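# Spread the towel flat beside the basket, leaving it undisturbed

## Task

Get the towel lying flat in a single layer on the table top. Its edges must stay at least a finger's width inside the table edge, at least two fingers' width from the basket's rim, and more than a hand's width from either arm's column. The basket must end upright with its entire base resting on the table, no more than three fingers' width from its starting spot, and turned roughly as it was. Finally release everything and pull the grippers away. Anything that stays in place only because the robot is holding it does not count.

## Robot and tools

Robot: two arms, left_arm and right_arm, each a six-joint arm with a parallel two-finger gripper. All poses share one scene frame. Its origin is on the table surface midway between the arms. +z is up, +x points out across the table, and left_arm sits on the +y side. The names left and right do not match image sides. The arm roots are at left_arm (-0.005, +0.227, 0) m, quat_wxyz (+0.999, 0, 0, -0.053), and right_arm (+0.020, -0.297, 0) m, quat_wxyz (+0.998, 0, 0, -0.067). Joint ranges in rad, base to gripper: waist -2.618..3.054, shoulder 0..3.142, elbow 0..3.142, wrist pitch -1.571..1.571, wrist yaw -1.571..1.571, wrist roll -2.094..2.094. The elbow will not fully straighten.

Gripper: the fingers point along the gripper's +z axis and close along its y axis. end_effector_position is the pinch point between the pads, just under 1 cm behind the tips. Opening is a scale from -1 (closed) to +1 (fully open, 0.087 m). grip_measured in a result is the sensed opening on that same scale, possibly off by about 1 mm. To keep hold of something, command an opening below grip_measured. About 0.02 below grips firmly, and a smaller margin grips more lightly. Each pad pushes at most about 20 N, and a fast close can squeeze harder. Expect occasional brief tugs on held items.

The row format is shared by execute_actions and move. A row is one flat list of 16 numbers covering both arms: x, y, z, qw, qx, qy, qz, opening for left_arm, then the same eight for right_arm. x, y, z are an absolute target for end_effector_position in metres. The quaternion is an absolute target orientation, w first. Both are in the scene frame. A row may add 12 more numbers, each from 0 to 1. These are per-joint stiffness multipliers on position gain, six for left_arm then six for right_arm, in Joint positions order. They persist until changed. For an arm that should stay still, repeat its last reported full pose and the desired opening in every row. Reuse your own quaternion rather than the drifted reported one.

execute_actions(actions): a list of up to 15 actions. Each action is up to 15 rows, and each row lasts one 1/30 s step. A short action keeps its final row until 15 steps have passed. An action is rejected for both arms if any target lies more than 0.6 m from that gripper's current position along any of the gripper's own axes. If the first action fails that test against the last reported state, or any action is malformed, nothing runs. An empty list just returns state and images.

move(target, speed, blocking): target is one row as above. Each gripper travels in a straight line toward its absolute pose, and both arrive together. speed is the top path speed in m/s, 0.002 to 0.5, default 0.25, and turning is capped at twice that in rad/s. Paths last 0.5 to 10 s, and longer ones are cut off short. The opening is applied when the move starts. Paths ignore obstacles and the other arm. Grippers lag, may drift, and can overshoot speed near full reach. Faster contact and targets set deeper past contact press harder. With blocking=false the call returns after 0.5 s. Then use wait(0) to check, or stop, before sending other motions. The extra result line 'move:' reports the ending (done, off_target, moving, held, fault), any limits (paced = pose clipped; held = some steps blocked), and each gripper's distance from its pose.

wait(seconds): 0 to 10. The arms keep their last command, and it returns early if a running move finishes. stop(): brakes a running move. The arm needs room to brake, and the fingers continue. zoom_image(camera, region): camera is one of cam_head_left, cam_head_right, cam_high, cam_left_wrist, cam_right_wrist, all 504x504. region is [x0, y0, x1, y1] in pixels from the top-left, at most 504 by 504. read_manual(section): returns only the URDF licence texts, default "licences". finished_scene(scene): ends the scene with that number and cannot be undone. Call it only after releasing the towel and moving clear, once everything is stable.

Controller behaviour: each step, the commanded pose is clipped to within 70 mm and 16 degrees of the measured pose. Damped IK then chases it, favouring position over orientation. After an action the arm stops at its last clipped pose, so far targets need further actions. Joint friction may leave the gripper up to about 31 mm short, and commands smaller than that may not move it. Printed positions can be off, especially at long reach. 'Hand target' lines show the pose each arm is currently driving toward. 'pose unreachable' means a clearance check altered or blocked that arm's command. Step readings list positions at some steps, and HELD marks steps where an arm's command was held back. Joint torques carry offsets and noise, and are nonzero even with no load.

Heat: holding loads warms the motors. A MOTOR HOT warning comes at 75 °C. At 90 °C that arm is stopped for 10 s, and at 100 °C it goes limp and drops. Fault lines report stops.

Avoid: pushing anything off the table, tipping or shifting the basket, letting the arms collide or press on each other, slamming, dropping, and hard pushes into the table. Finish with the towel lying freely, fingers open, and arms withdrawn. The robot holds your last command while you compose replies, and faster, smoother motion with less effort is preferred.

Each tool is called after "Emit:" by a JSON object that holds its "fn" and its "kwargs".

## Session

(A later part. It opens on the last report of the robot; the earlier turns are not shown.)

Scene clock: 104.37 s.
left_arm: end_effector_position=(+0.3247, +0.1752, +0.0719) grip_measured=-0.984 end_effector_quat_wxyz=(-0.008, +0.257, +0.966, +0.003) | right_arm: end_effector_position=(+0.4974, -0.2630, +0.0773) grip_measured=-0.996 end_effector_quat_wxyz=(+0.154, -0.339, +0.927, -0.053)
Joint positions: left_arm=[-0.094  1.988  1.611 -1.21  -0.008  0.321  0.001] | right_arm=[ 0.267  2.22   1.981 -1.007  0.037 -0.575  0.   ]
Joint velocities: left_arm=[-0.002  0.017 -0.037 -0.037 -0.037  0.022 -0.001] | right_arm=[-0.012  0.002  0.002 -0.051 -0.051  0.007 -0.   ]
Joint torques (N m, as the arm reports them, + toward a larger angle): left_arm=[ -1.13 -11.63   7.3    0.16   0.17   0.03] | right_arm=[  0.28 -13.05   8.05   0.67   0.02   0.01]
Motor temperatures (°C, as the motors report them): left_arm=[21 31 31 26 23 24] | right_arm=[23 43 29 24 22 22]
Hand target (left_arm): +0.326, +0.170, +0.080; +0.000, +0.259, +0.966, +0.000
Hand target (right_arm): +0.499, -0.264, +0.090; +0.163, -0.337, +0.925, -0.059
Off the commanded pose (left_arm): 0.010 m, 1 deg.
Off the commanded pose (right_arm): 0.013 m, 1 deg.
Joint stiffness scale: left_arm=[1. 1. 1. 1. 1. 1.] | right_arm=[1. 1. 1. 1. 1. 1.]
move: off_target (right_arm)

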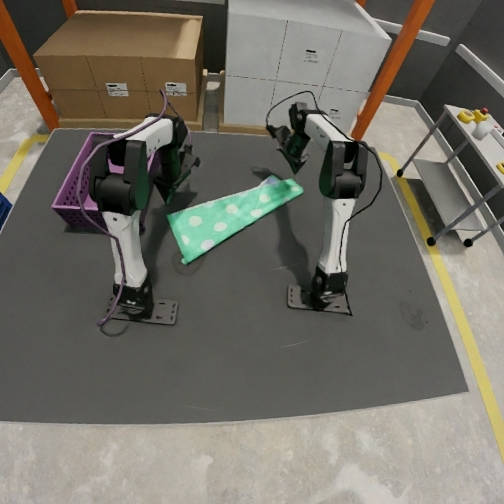

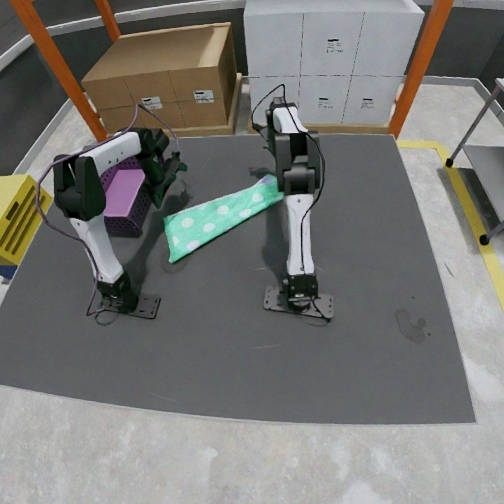

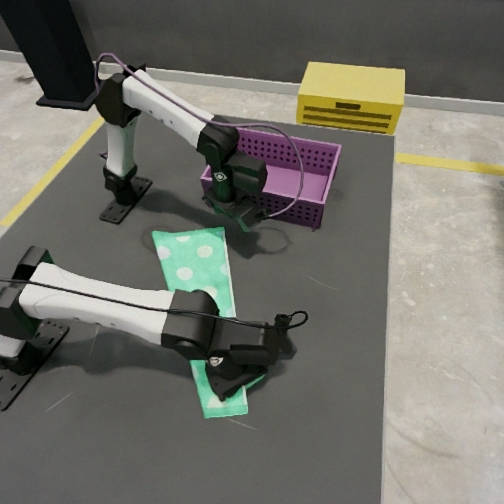

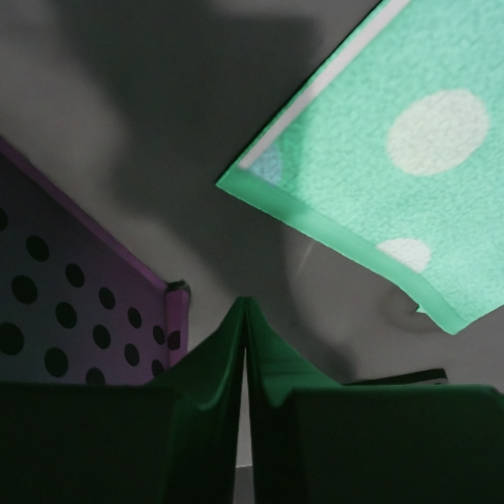

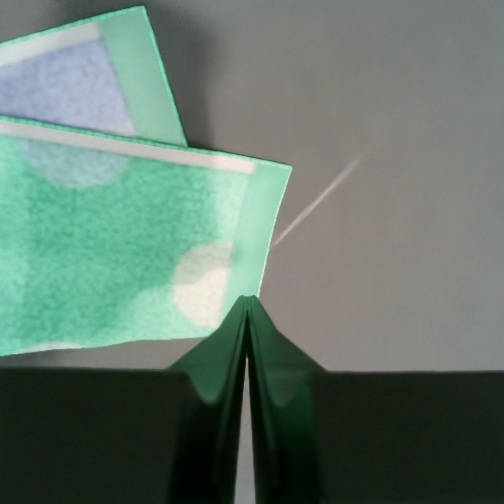

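Emit:
{"fn": "move", "kwargs": {"target": [0.33,0.166,0.035,-0.018,0.259,0.963,-0.067,0,0.515,-0.285,0.045,0.15,0.01,0.986,0.07,0], "speed": 0.15}}

Emit:
{"fn": "move", "kwargs": {"target": [0.33,0.166,-0.005,-0.018,0.259,0.963,-0.067,0,0.515,-0.285,-0.003,0.15,0.01,0.986,0.07,0], "speed": 0.04}}

Scene clock: 123.17 s.
left_arm: end_effector_position=(+0.3363, +0.1625, +0.0476) grip_measured=+0.000 end_effector_quat_wxyz=(-0.000, +0.263, +0.963, -0.061) | right_arm: end_effector_position=(+0.5084, -0.2836, +0.0400) grip_measured=+0.000 end_effector_quat_wxyz=(+0.139, +0.004, +0.988, +0.065)
Joint positions: left_arm=[-0.063  2.053  1.611 -1.143  0.121  0.366  0.044] | right_arm=[ 0.114  2.365  2.09  -1.018 -0.134  0.005  0.044]
Joint velocities: left_arm=[-0.007 -0.012 -0.012 -0.081 -0.022 -0.007  0.   ] | right_arm=[-0.042 -0.007  0.012  0.007 -0.007  0.051  0.001]
Joint torques (N m, as the arm reports them, + toward a larger angle): left_arm=[ 0.76 -9.88  3.93  0.35  0.25  0.12] | right_arm=[ -0.08 -12.3    8.28   0.77  -0.18   0.07]
Motor temperatures (°C, as the motors report them): left_arm=[21 35 32 26 23 24] | right_arm=[23 46 31 24 22 22]
Hand target (left_arm): +0.329, +0.166, +0.035; -0.019, +0.259, +0.963, -0.067
Hand target (right_arm): +0.515, -0.285, +0.044; +0.149, +0.010, +0.986, +0.069
Off the commanded pose (left_arm): 0.014 m, 2 deg.
Off the commanded pose (right_arm): 0.008 m, 2 deg.
Joint stiffness scale: left_arm=[1. 1. 1. 1. 1. 1.] | right_arm=[1. 1. 1. 1. 1. 1.]
move: off_target (left_arm)

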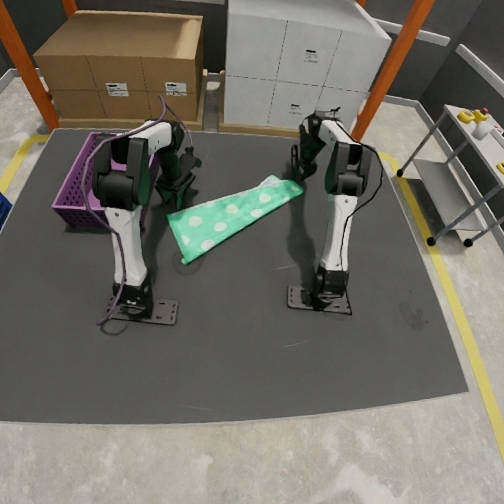

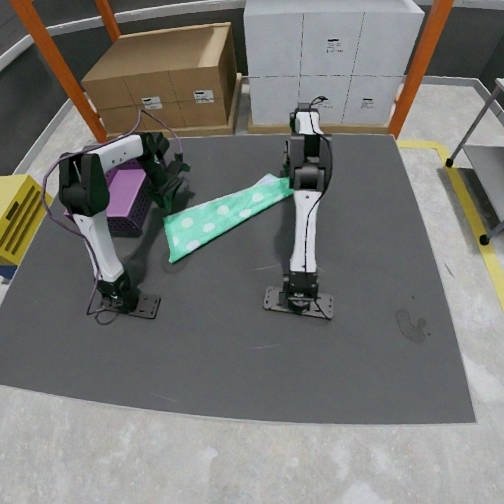

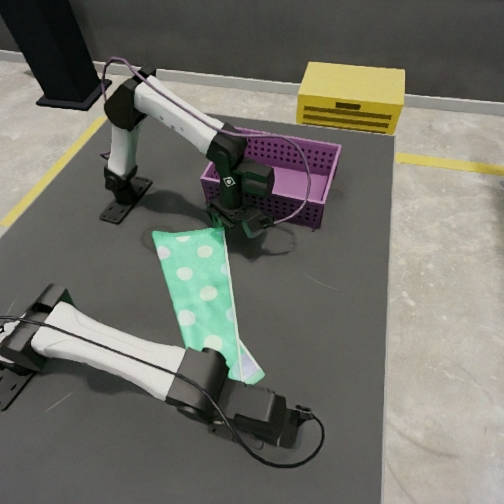

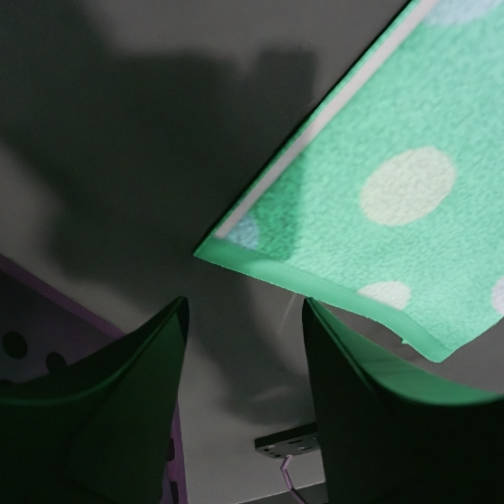

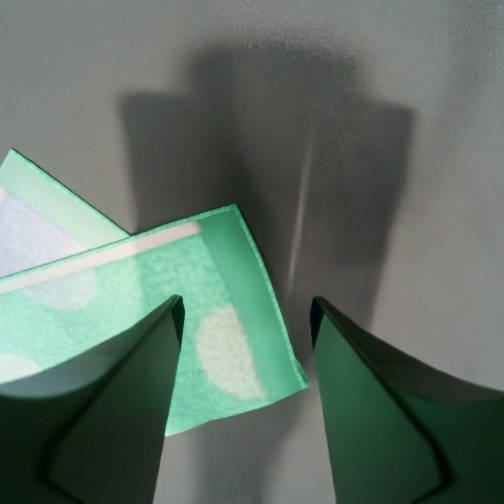

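Scene clock: 124.80 s.
left_arm: end_effector_position=(+0.3343, +0.1628, +0.0064) grip_measured=+0.000 end_effector_quat_wxyz=(-0.006, +0.263, +0.963, -0.062) | right_arm: end_effector_position=(+0.5118, -0.2835, +0.0185) grip_measured=+0.000 end_effector_quat_wxyz=(+0.149, +0.006, +0.987, +0.066)
Joint positions: left_arm=[-0.063  2.1    1.512 -1.008  0.121  0.366  0.044] | right_arm=[ 0.113  2.365  2.003 -0.91  -0.135  0.011  0.044]
Joint velocities: left_arm=[ 0.017 -0.017 -0.017  0.007 -0.051  0.022 -0.   ] | right_arm=[ 0.012 -0.032 -0.007  0.007  0.022 -0.007 -0.001]
Joint torques (N m, as the arm reports them, + toward a larger angle): left_arm=[  0.84 -10.24   3.9    0.42   0.24   0.1 ] | right_arm=[ -0.12 -10.64   3.6    1.29  -0.19   0.  ]
Motor temperatures (°C, as the motors report them): left_arm=[21 35 32 26 23 24] | right_arm=[23 46 31 24 22 22]
Hand target (left_arm): +0.329, +0.166, -0.004; -0.018, +0.259, +0.963, -0.067
Hand target (right_arm): +0.514, -0.285, -0.002; +0.149, +0.010, +0.986, +0.070
Off the commanded pose (left_arm): 0.013 m, 2 deg.
Off the commanded pose (right_arm): 0.022 m, 1 deg.
Joint stiffness scale: left_arm=[1. 1. 1. 1. 1. 1.] | right_arm=[1. 1. 1. 1. 1. 1.]
move: off_target (left_arm, right_arm)

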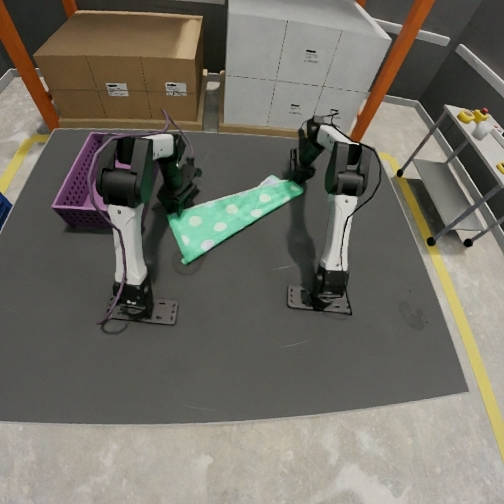

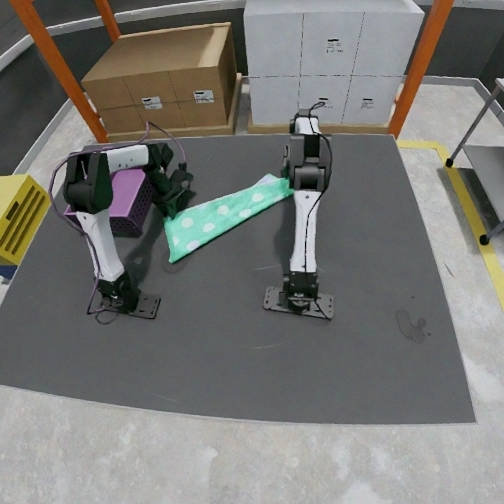

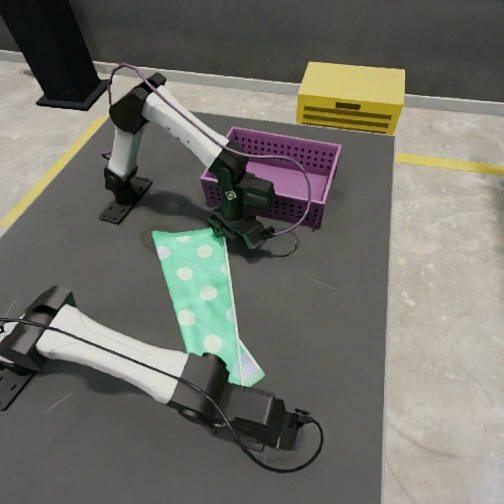

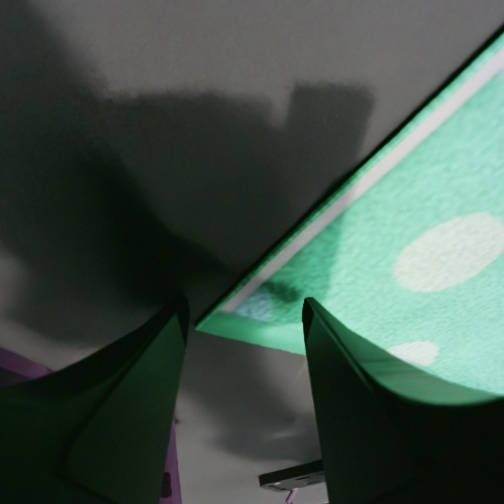

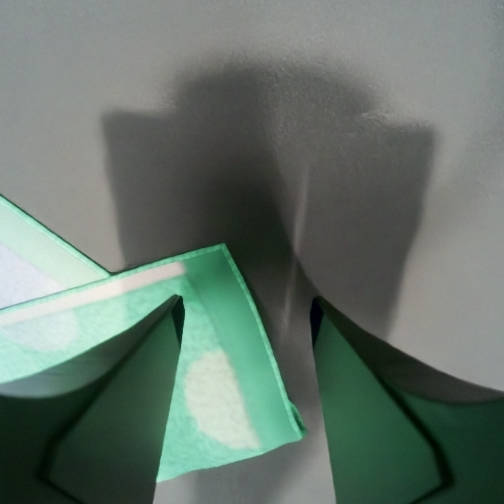

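Close with a bit more press.

Emit:
{"fn": "execute_actions", "kwargs": {"actions": [[[0.33,0.166,-0.012,-0.018,0.259,0.963,-0.067,-0.1,0.515,-0.285,-0.015,0.15,0.01,0.986,0.07,-0.1]],[[0.33,0.166,-0.012,-0.018,0.259,0.963,-0.067,-0.4,0.515,-0.285,-0.015,0.15,0.01,0.986,0.07,-0.4]],[[0.33,0.166,-0.012,-0.018,0.259,0.963,-0.067,-0.7,0.515,-0.285,-0.015,0.15,0.01,0.986,0.07,-0.7]],[[0.33,0.166,-0.012,-0.018,0.259,0.963,-0.067,-1,0.515,-0.285,-0.015,0.15,0.01,0.986,0.07,-1]]]}}

Emit:
{"fn": "move", "kwargs": {"target": [0.325,0.16,0.07,-0.018,0.259,0.963,-0.067,-1,0.50,-0.28,0.08,0.15,0.01,0.986,0.07,-1], "speed": 0.1}}

Scene clock: 135.40 s.
left_arm: end_effector_position=(+0.3380, +0.1645, +0.0039) grip_measured=-0.982 end_effector_quat_wxyz=(-0.000, +0.262, +0.963, -0.060) | right_arm: end_effector_position=(+0.5123, -0.3021, +0.0155) grip_measured=-0.995 end_effector_quat_wxyz=(+0.156, +0.017, +0.986, +0.047)
Joint positions: left_arm=[-0.057  2.104  1.509 -0.989  0.12   0.369  0.001] | right_arm=[ 0.088  2.353  1.97  -0.876 -0.101  0.004  0.   ]
Joint velocities: left_arm=[-0.007 -0.007 -0.012 -0.037 -0.051  0.007 -0.   ] | right_arm=[ 0.007 -0.002  0.002 -0.007  0.051  0.022  0.   ]
Joint torques (N m, as the arm reports them, + toward a larger angle): left_arm=[ 0.31 -9.46  3.41  0.44  0.27  0.11] | right_arm=[ 1.61 -9.05  3.42  1.37 -0.56  0.09]
Motor temperatures (°C, as the motors report them): left_arm=[21 35 31 26 23 24] | right_arm=[23 45 30 25 22 22]
Hand target (left_arm): +0.329, +0.166, -0.011; -0.018, +0.259, +0.963, -0.067
Hand target (right_arm): +0.513, -0.285, -0.014; +0.148, +0.010, +0.986, +0.070
Off the commanded pose (left_arm): 0.018 m, 2 deg.
Off the commanded pose (right_arm): 0.035 m, 3 deg.
Joint stiffness scale: left_arm=[1. 1. 1. 1. 1. 1.] | right_arm=[1. 1. 1. 1. 1. 1.]
Step readings (end_effector_position; steps 1 to 15: 1st action; 16 to 30: 2nd action; 31 to 45: 3rd action; 46 to 60: 4th action):
0: left_arm (+0.3343, +0.1628, +0.0064) | right_arm (+0.5120, -0.2835, +0.0187)
1: left_arm (+0.3346, +0.1627, +0.0060) | right_arm (+0.5117, -0.2845, +0.0176)
2: left_arm (+0.3349, +0.1632, +0.0056) | right_arm (+0.5117, -0.2855, +0.0175)
4: left_arm (+0.3351, +0.1635, +0.0056) | right_arm (+0.5118, -0.2856, +0.0176)
8: left_arm (+0.3352, +0.1635, +0.0055) | right_arm (+0.5118, -0.2856, +0.0175)
15: left_arm (+0.3352, +0.1635, +0.0055) | right_arm (+0.5118, -0.2856, +0.0176)
16: left_arm (+0.3357, +0.1635, +0.0055) | right_arm (+0.5119, -0.2879, +0.0172)
17: left_arm (+0.3363, +0.1636, +0.0048) | right_arm (+0.5120, -0.2908, +0.0168)
19: left_arm (+0.3367, +0.1645, +0.0046) | right_arm (+0.5120, -0.2917, +0.0168)
23: left_arm (+0.3367, +0.1644, +0.0046) | right_arm (+0.5120, -0.2917, +0.0167)
30: left_arm (+0.3367, +0.1644, +0.0046) | right_arm (+0.5120, -0.2917, +0.0167)
31: left_arm (+0.3372, +0.1643, +0.0045) | right_arm (+0.5122, -0.2938, +0.0165)
32: left_arm (+0.3376, +0.1643, +0.0041) | right_arm (+0.5122, -0.2965, +0.0164)
34: left_arm (+0.3379, +0.1648, +0.0039) | right_arm (+0.5123, -0.2973, +0.0165)
38: left_arm (+0.3380, +0.1648, +0.0039) | right_arm (+0.5123, -0.2973, +0.0165)
45: left_arm (+0.3380, +0.1648, +0.0039) | right_arm (+0.5123, -0.2973, +0.0165)
46: left_arm (+0.3378, +0.1643, +0.0039) | right_arm (+0.5123, -0.2989, +0.0159)
47: left_arm (+0.3376, +0.1642, +0.0040) | right_arm (+0.5123, -0.3013, +0.0155)
49: left_arm (+0.3379, +0.1645, +0.0039) | right_arm (+0.5123, -0.3020, +0.0155)
53: left_arm (+0.3380, +0.1645, +0.0039) | right_arm (+0.5123, -0.3021, +0.0155)
60: end_effector_position above

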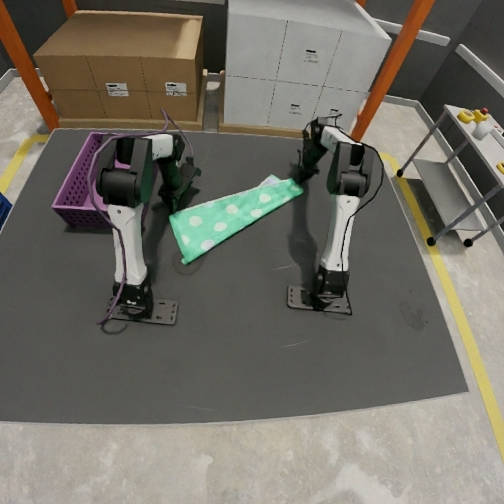

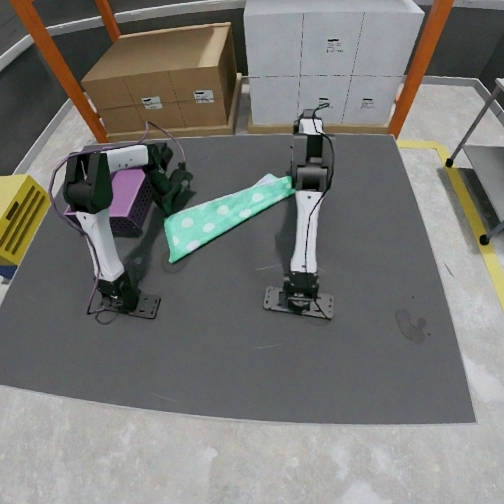

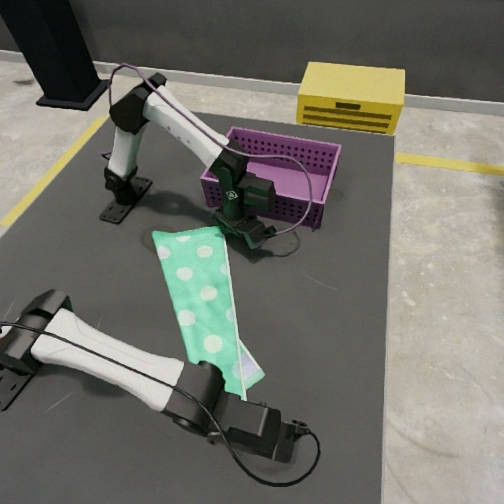

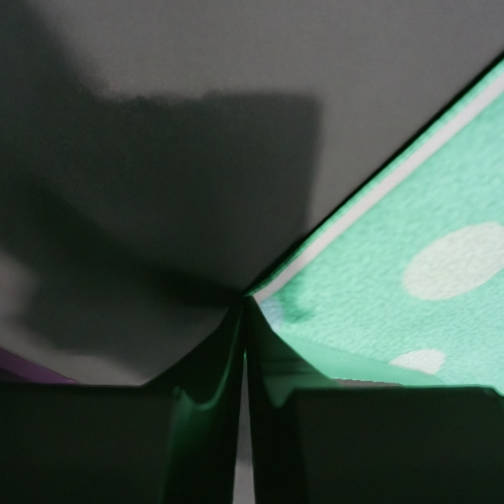

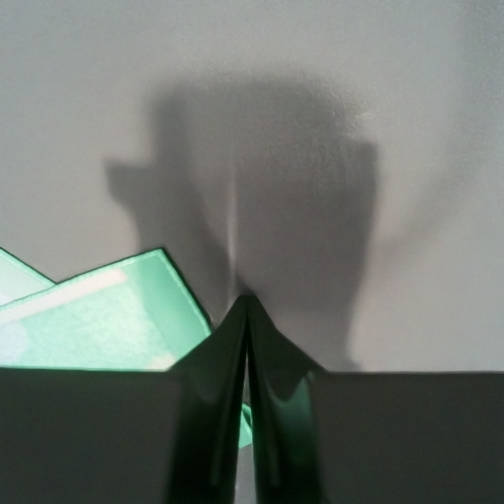

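Scene clock: 136.67 s.
left_arm: end_effector_position=(+0.3243, +0.1659, +0.0619) grip_measured=-0.984 end_effector_quat_wxyz=(-0.026, +0.256, +0.964, -0.064) | right_arm: end_effector_position=(+0.4975, -0.2847, +0.0672) grip_measured=-0.996 end_effector_quat_wxyz=(+0.141, +0.011, +0.988, +0.066)
Joint positions: left_arm=[-0.057  2.046  1.649 -1.238  0.122  0.36   0.001] | right_arm=[ 0.11   2.301  2.087 -1.074 -0.135  0.016  0.   ]
Joint velocities: left_arm=[-0.002 -0.022 -0.012 -0.037 -0.066 -0.007 -0.   ] | right_arm=[-0.002  0.002 -0.017  0.037 -0.095  0.007  0.   ]
Joint torques (N m, as the arm reports them, + toward a larger angle): left_arm=[ -1.18 -12.11   7.08  -0.01   0.23   0.04] | right_arm=[  0.84 -13.53   8.02   0.61  -0.17   0.08]
Motor temperatures (°C, as the motors report them): left_arm=[21 36 31 26 23 24] | right_arm=[23 46 30 25 22 22]
Hand target (left_arm): +0.326, +0.160, +0.070; -0.018, +0.259, +0.963, -0.067
Hand target (right_arm): +0.499, -0.280, +0.079; +0.151, +0.010, +0.986, +0.070
Off the commanded pose (left_arm): 0.010 m, 1 deg.
Off the commanded pose (right_arm): 0.014 m, 1 deg.
Joint stiffness scale: left_arm=[1. 1. 1. 1. 1. 1.] | right_arm=[1. 1. 1. 1. 1. 1.]
move: off_target (right_arm)

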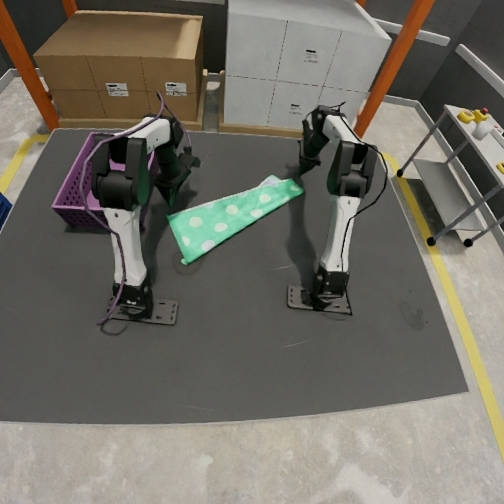

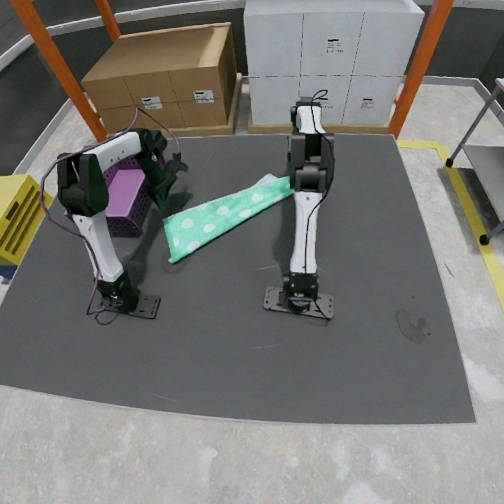

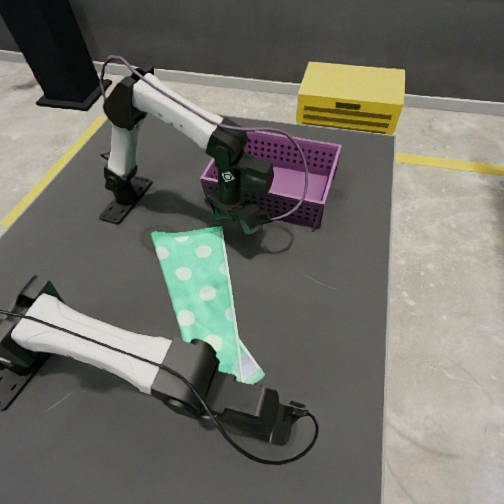

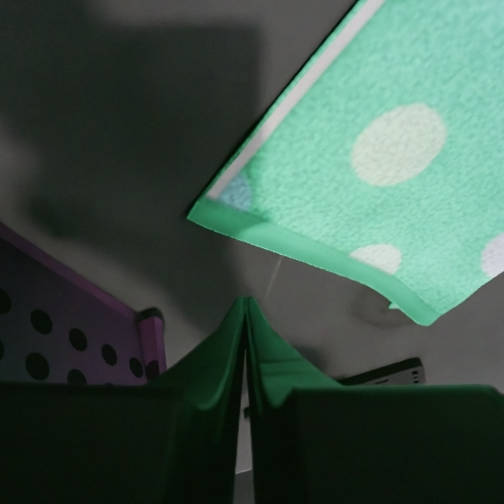

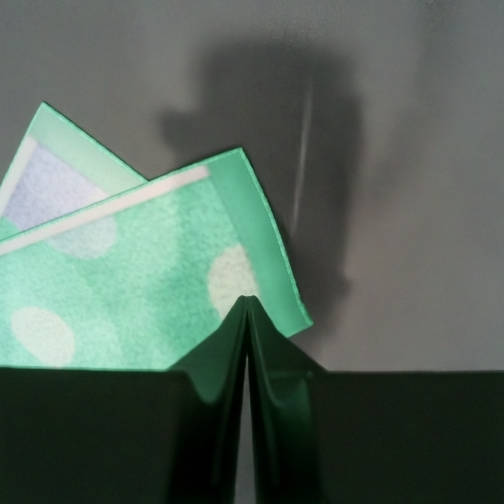

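Emit:
{"fn": "move", "kwargs": {"target": [0.325,0.16,0.035,0,0.259,0.966,0,0.2,0.515,-0.275,0.045,0.15,0,0.989,0,0.2], "speed": 0.15}}

Emit:
{"fn": "move", "kwargs": {"target": [0.325,0.16,-0.018,0,0.259,0.966,0,0.2,0.515,-0.275,-0.015,0.15,0,0.989,0,0.2], "speed": 0.05}}

Emit:
{"fn": "execute_actions", "kwargs": {"actions": [[[0.325,0.16,-0.018,0,0.259,0.966,0,-0.1,0.515,-0.275,-0.015,0.15,0,0.989,0,-0.1]],[[0.325,0.16,-0.018,0,0.259,0.966,0,-0.4,0.515,-0.275,-0.015,0.15,0,0.989,0,-0.4]],[[0.325,0.16,-0.018,0,0.259,0.966,0,-0.7,0.515,-0.275,-0.015,0.15,0,0.989,0,-0.7]]]}}

Scene clock: 149.67 s.
left_arm: end_effector_position=(+0.3290, +0.1599, +0.0363) grip_measured=+0.200 end_effector_quat_wxyz=(+0.001, +0.258, +0.966, -0.005) | right_arm: end_effector_position=(+0.5048, -0.2751, +0.0400) grip_measured=+0.200 end_effector_quat_wxyz=(+0.131, -0.003, +0.991, +0.003)
Joint positions: left_arm=[-0.122  2.027  1.528 -1.07   0.01   0.293  0.052] | right_arm=[ 0.179  2.368  2.103 -1.043  0.005  0.037  0.052]
Joint velocities: left_arm=[-0.002 -0.017 -0.012  0.007 -0.022 -0.051 -0.001] | right_arm=[ 0.007  0.002 -0.007 -0.081 -0.007  0.051 -0.   ]
Joint torques (N m, as the arm reports them, + toward a larger angle): left_arm=[ -0.74 -12.32   4.12   0.37  -0.07  -0.02] | right_arm=[  0.49 -12.65   8.19   0.85   0.05   0.08]
Motor temperatures (°C, as the motors report them): left_arm=[21 38 32 26 23 24] | right_arm=[23 48 31 25 22 22]
Hand target (left_arm): +0.325, +0.160, +0.035; +0.001, +0.259, +0.966, -0.000
Hand target (right_arm): +0.515, -0.275, +0.046; +0.150, +0.000, +0.989, +0.001
Off the commanded pose (left_arm): 0.004 m, 1 deg.
Off the commanded pose (right_arm): 0.011 m, 2 deg.
Joint stiffness scale: left_arm=[1. 1. 1. 1. 1. 1.] | right_arm=[1. 1. 1. 1. 1. 1.]
move: off_target (right_arm)

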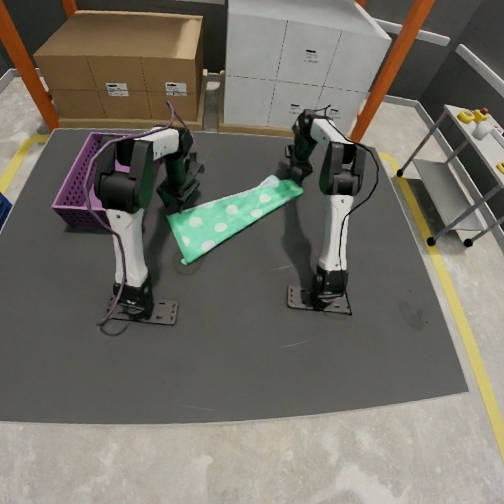

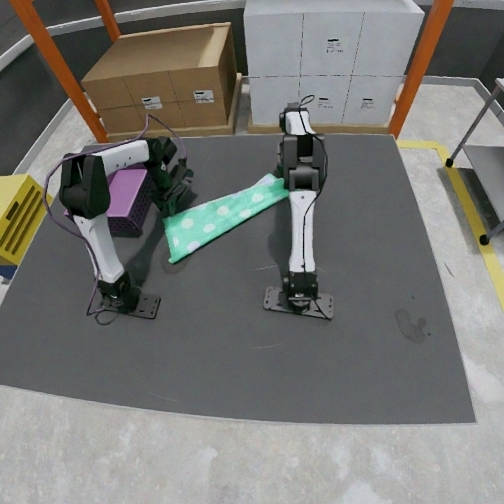

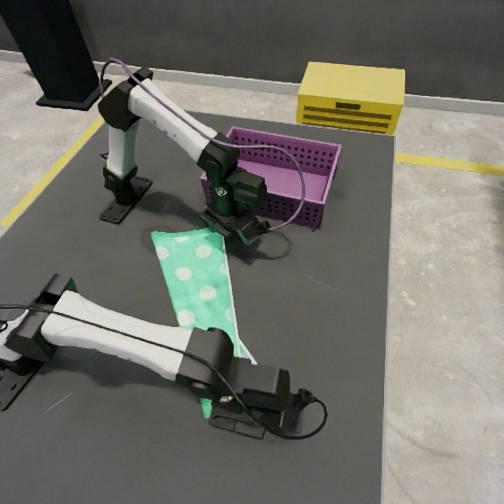

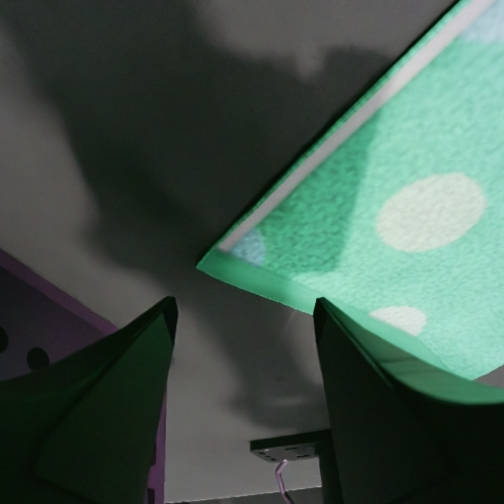

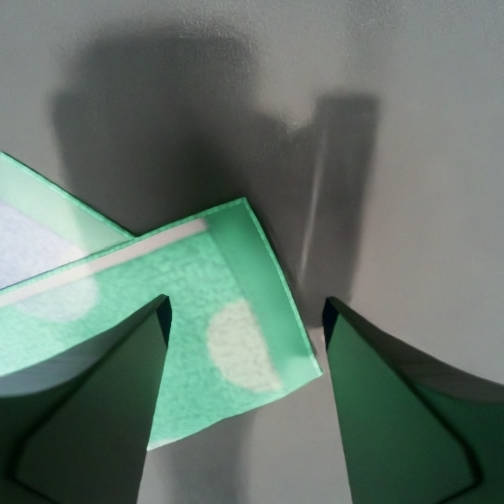

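Scene clock: 151.03 s.
left_arm: end_effector_position=(+0.3289, +0.1600, +0.0033) grip_measured=+0.200 end_effector_quat_wxyz=(+0.010, +0.258, +0.966, -0.005) | right_arm: end_effector_position=(+0.5088, -0.2749, +0.0160) grip_measured=+0.200 end_effector_quat_wxyz=(+0.147, -0.003, +0.989, +0.004)
Joint positions: left_arm=[-0.122  2.049  1.426 -0.929  0.01   0.293  0.052] | right_arm=[ 0.179  2.357  1.984 -0.902  0.005  0.037  0.052]
Joint velocities: left_arm=[ 0.002  0.007 -0.002  0.066  0.007 -0.022 -0.   ] | right_arm=[ 0.007 -0.002  0.002  0.022  0.022  0.007 -0.001]
Joint torques (N m, as the arm reports them, + toward a larger angle): left_arm=[-0.91 -8.7   2.74  0.88 -0.04  0.04] | right_arm=[ 0.44 -9.31  3.22  1.47  0.08  0.07]
Motor temperatures (°C, as the motors report them): left_arm=[21 38 32 26 23 24] | right_arm=[23 48 31 25 22 22]
Hand target (left_arm): +0.323, +0.161, -0.017; -0.001, +0.259, +0.966, -0.000
Hand target (right_arm): +0.513, -0.275, -0.014; +0.148, +0.000, +0.989, -0.000
Off the commanded pose (left_arm): 0.022 m, 1 deg.
Off the commanded pose (right_arm): 0.032 m, 1 deg.
Joint stiffness scale: left_arm=[1. 1. 1. 1. 1. 1.] | right_arm=[1. 1. 1. 1. 1. 1.]
move: off_target (left_arm, right_arm)

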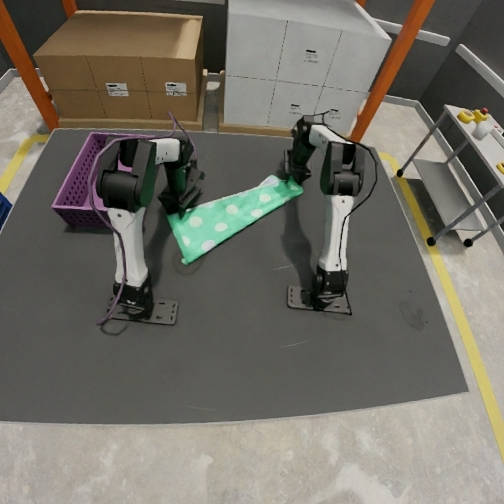

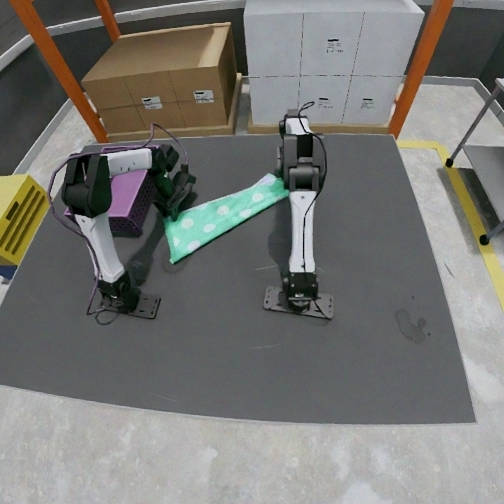

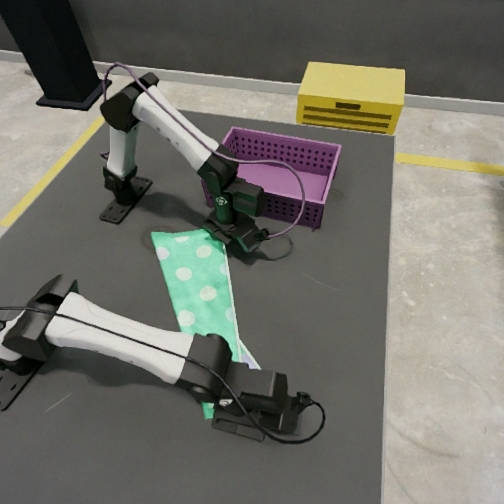

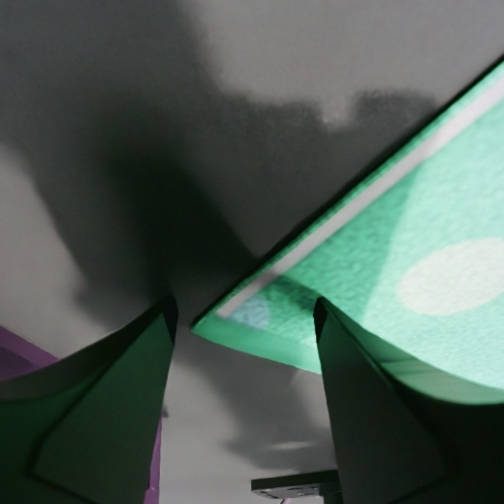

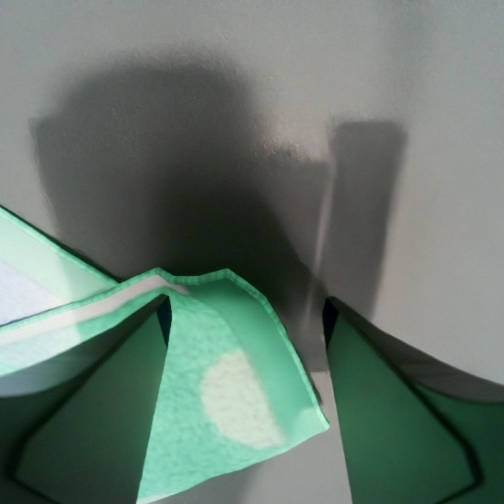

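Scene clock: 152.53 s.
left_arm: end_effector_position=(+0.3232, +0.1480, +0.0035) grip_measured=-0.699 end_effector_quat_wxyz=(+0.005, +0.257, +0.966, -0.027) | right_arm: end_effector_position=(+0.5123, -0.2649, +0.0165) grip_measured=-0.699 end_effector_quat_wxyz=(+0.155, -0.005, +0.988, +0.020)
Joint positions: left_arm=[-0.136  2.049  1.426 -0.939  0.054  0.279  0.013] | right_arm=[ 0.187  2.356  1.983 -0.885 -0.026  0.045  0.013]
Joint velocities: left_arm=[ 0.007 -0.007 -0.007  0.007 -0.051 -0.007 -0.001] | right_arm=[-0.007  0.002 -0.017 -0.095  0.037  0.022  0.001]
Joint torques (N m, as the arm reports them, + toward a larger angle): left_arm=[ 0.33 -8.52  3.07  0.91 -0.52  0.17] | right_arm=[-0.1  -9.22  3.3   1.38  0.39 -0.02]
Motor temperatures (°C, as the motors report them): left_arm=[21 38 32 26 23 24] | right_arm=[23 48 31 25 22 22]
Hand target (left_arm): +0.323, +0.160, -0.016; -0.001, +0.259, +0.966, -0.001
Hand target (right_arm): +0.513, -0.275, -0.014; +0.148, -0.000, +0.989, +0.000
Off the commanded pose (left_arm): 0.025 m, 3 deg.
Off the commanded pose (right_arm): 0.033 m, 2 deg.
Joint stiffness scale: left_arm=[1. 1. 1. 1. 1. 1.] | right_arm=[1. 1. 1. 1. 1. 1.]
Step readings (end_effector_position; steps 1 to 15: 1st action; 16 to 30: 2nd action; 31 to 45: 3rd action):
0: left_arm (+0.3289, +0.1600, +0.0033) | right_arm (+0.5088, -0.2749, +0.0160)
1: left_arm (+0.3286, +0.1590, +0.0033) | right_arm (+0.5091, -0.2745, +0.0161)
2: left_arm (+0.3274, +0.1569, +0.0033) | right_arm (+0.5098, -0.2734, +0.0161)
4: left_arm (+0.3269, +0.1555, +0.0033) | right_arm (+0.5101, -0.2725, +0.0161)
8: left_arm (+0.3269, +0.1555, +0.0033) | right_arm (+0.5101, -0.2725, +0.0161)
15: left_arm (+0.3269, +0.1555, +0.0033) | right_arm (+0.5101, -0.2725, +0.0161)
16: left_arm (+0.3265, +0.1548, +0.0033) | right_arm (+0.5105, -0.2721, +0.0161)
17: left_arm (+0.3258, +0.1531, +0.0033) | right_arm (+0.5113, -0.2709, +0.0163)
19: left_arm (+0.3252, +0.1520, +0.0034) | right_arm (+0.5115, -0.2697, +0.0163)
23: left_arm (+0.3252, +0.1520, +0.0034) | right_arm (+0.5115, -0.2696, +0.0163)
30: left_arm (+0.3252, +0.1520, +0.0034) | right_arm (+0.5115, -0.2696, +0.0163)
31: left_arm (+0.3248, +0.1511, +0.0034) | right_arm (+0.5118, -0.2691, +0.0164)
32: left_arm (+0.3238, +0.1492, +0.0034) | right_arm (+0.5124, -0.2671, +0.0165)
34: left_arm (+0.3233, +0.1480, +0.0034) | right_arm (+0.5123, -0.2651, +0.0165)
38: left_arm (+0.3232, +0.1480, +0.0035) | right_arm (+0.5123, -0.2649, +0.0165)
45: end_effector_position above

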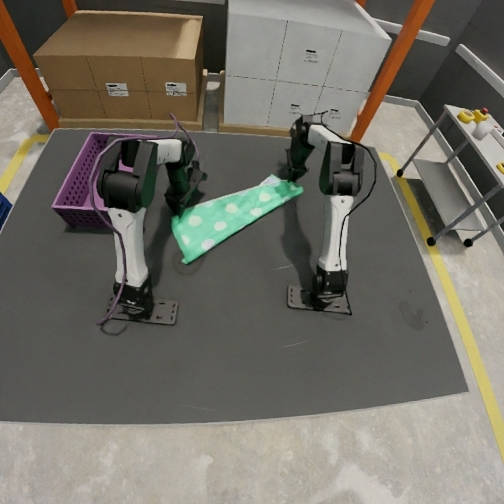

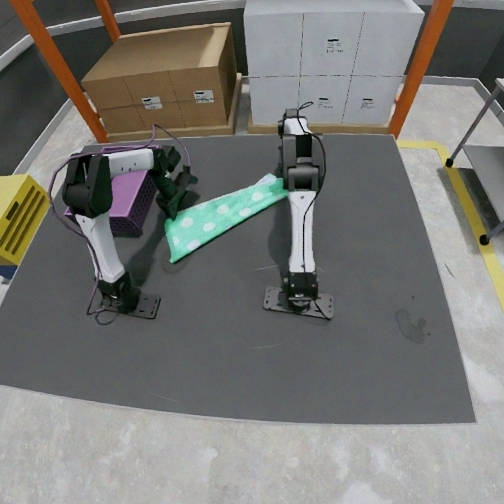

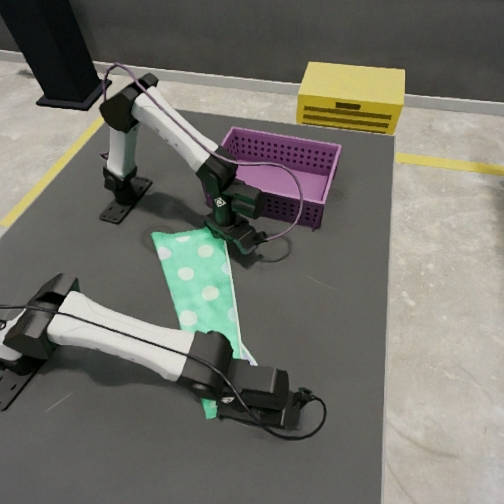

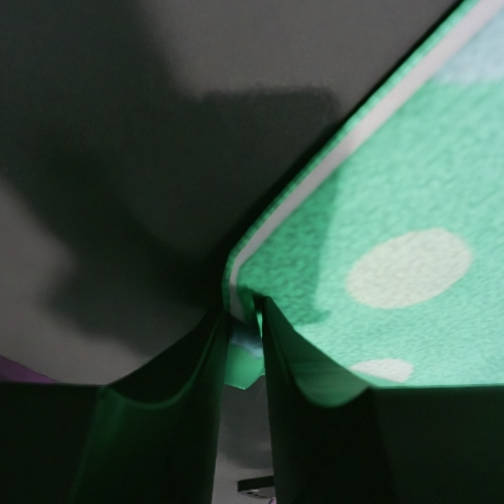

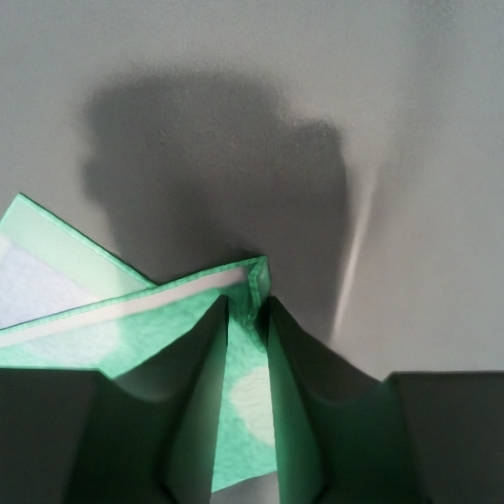

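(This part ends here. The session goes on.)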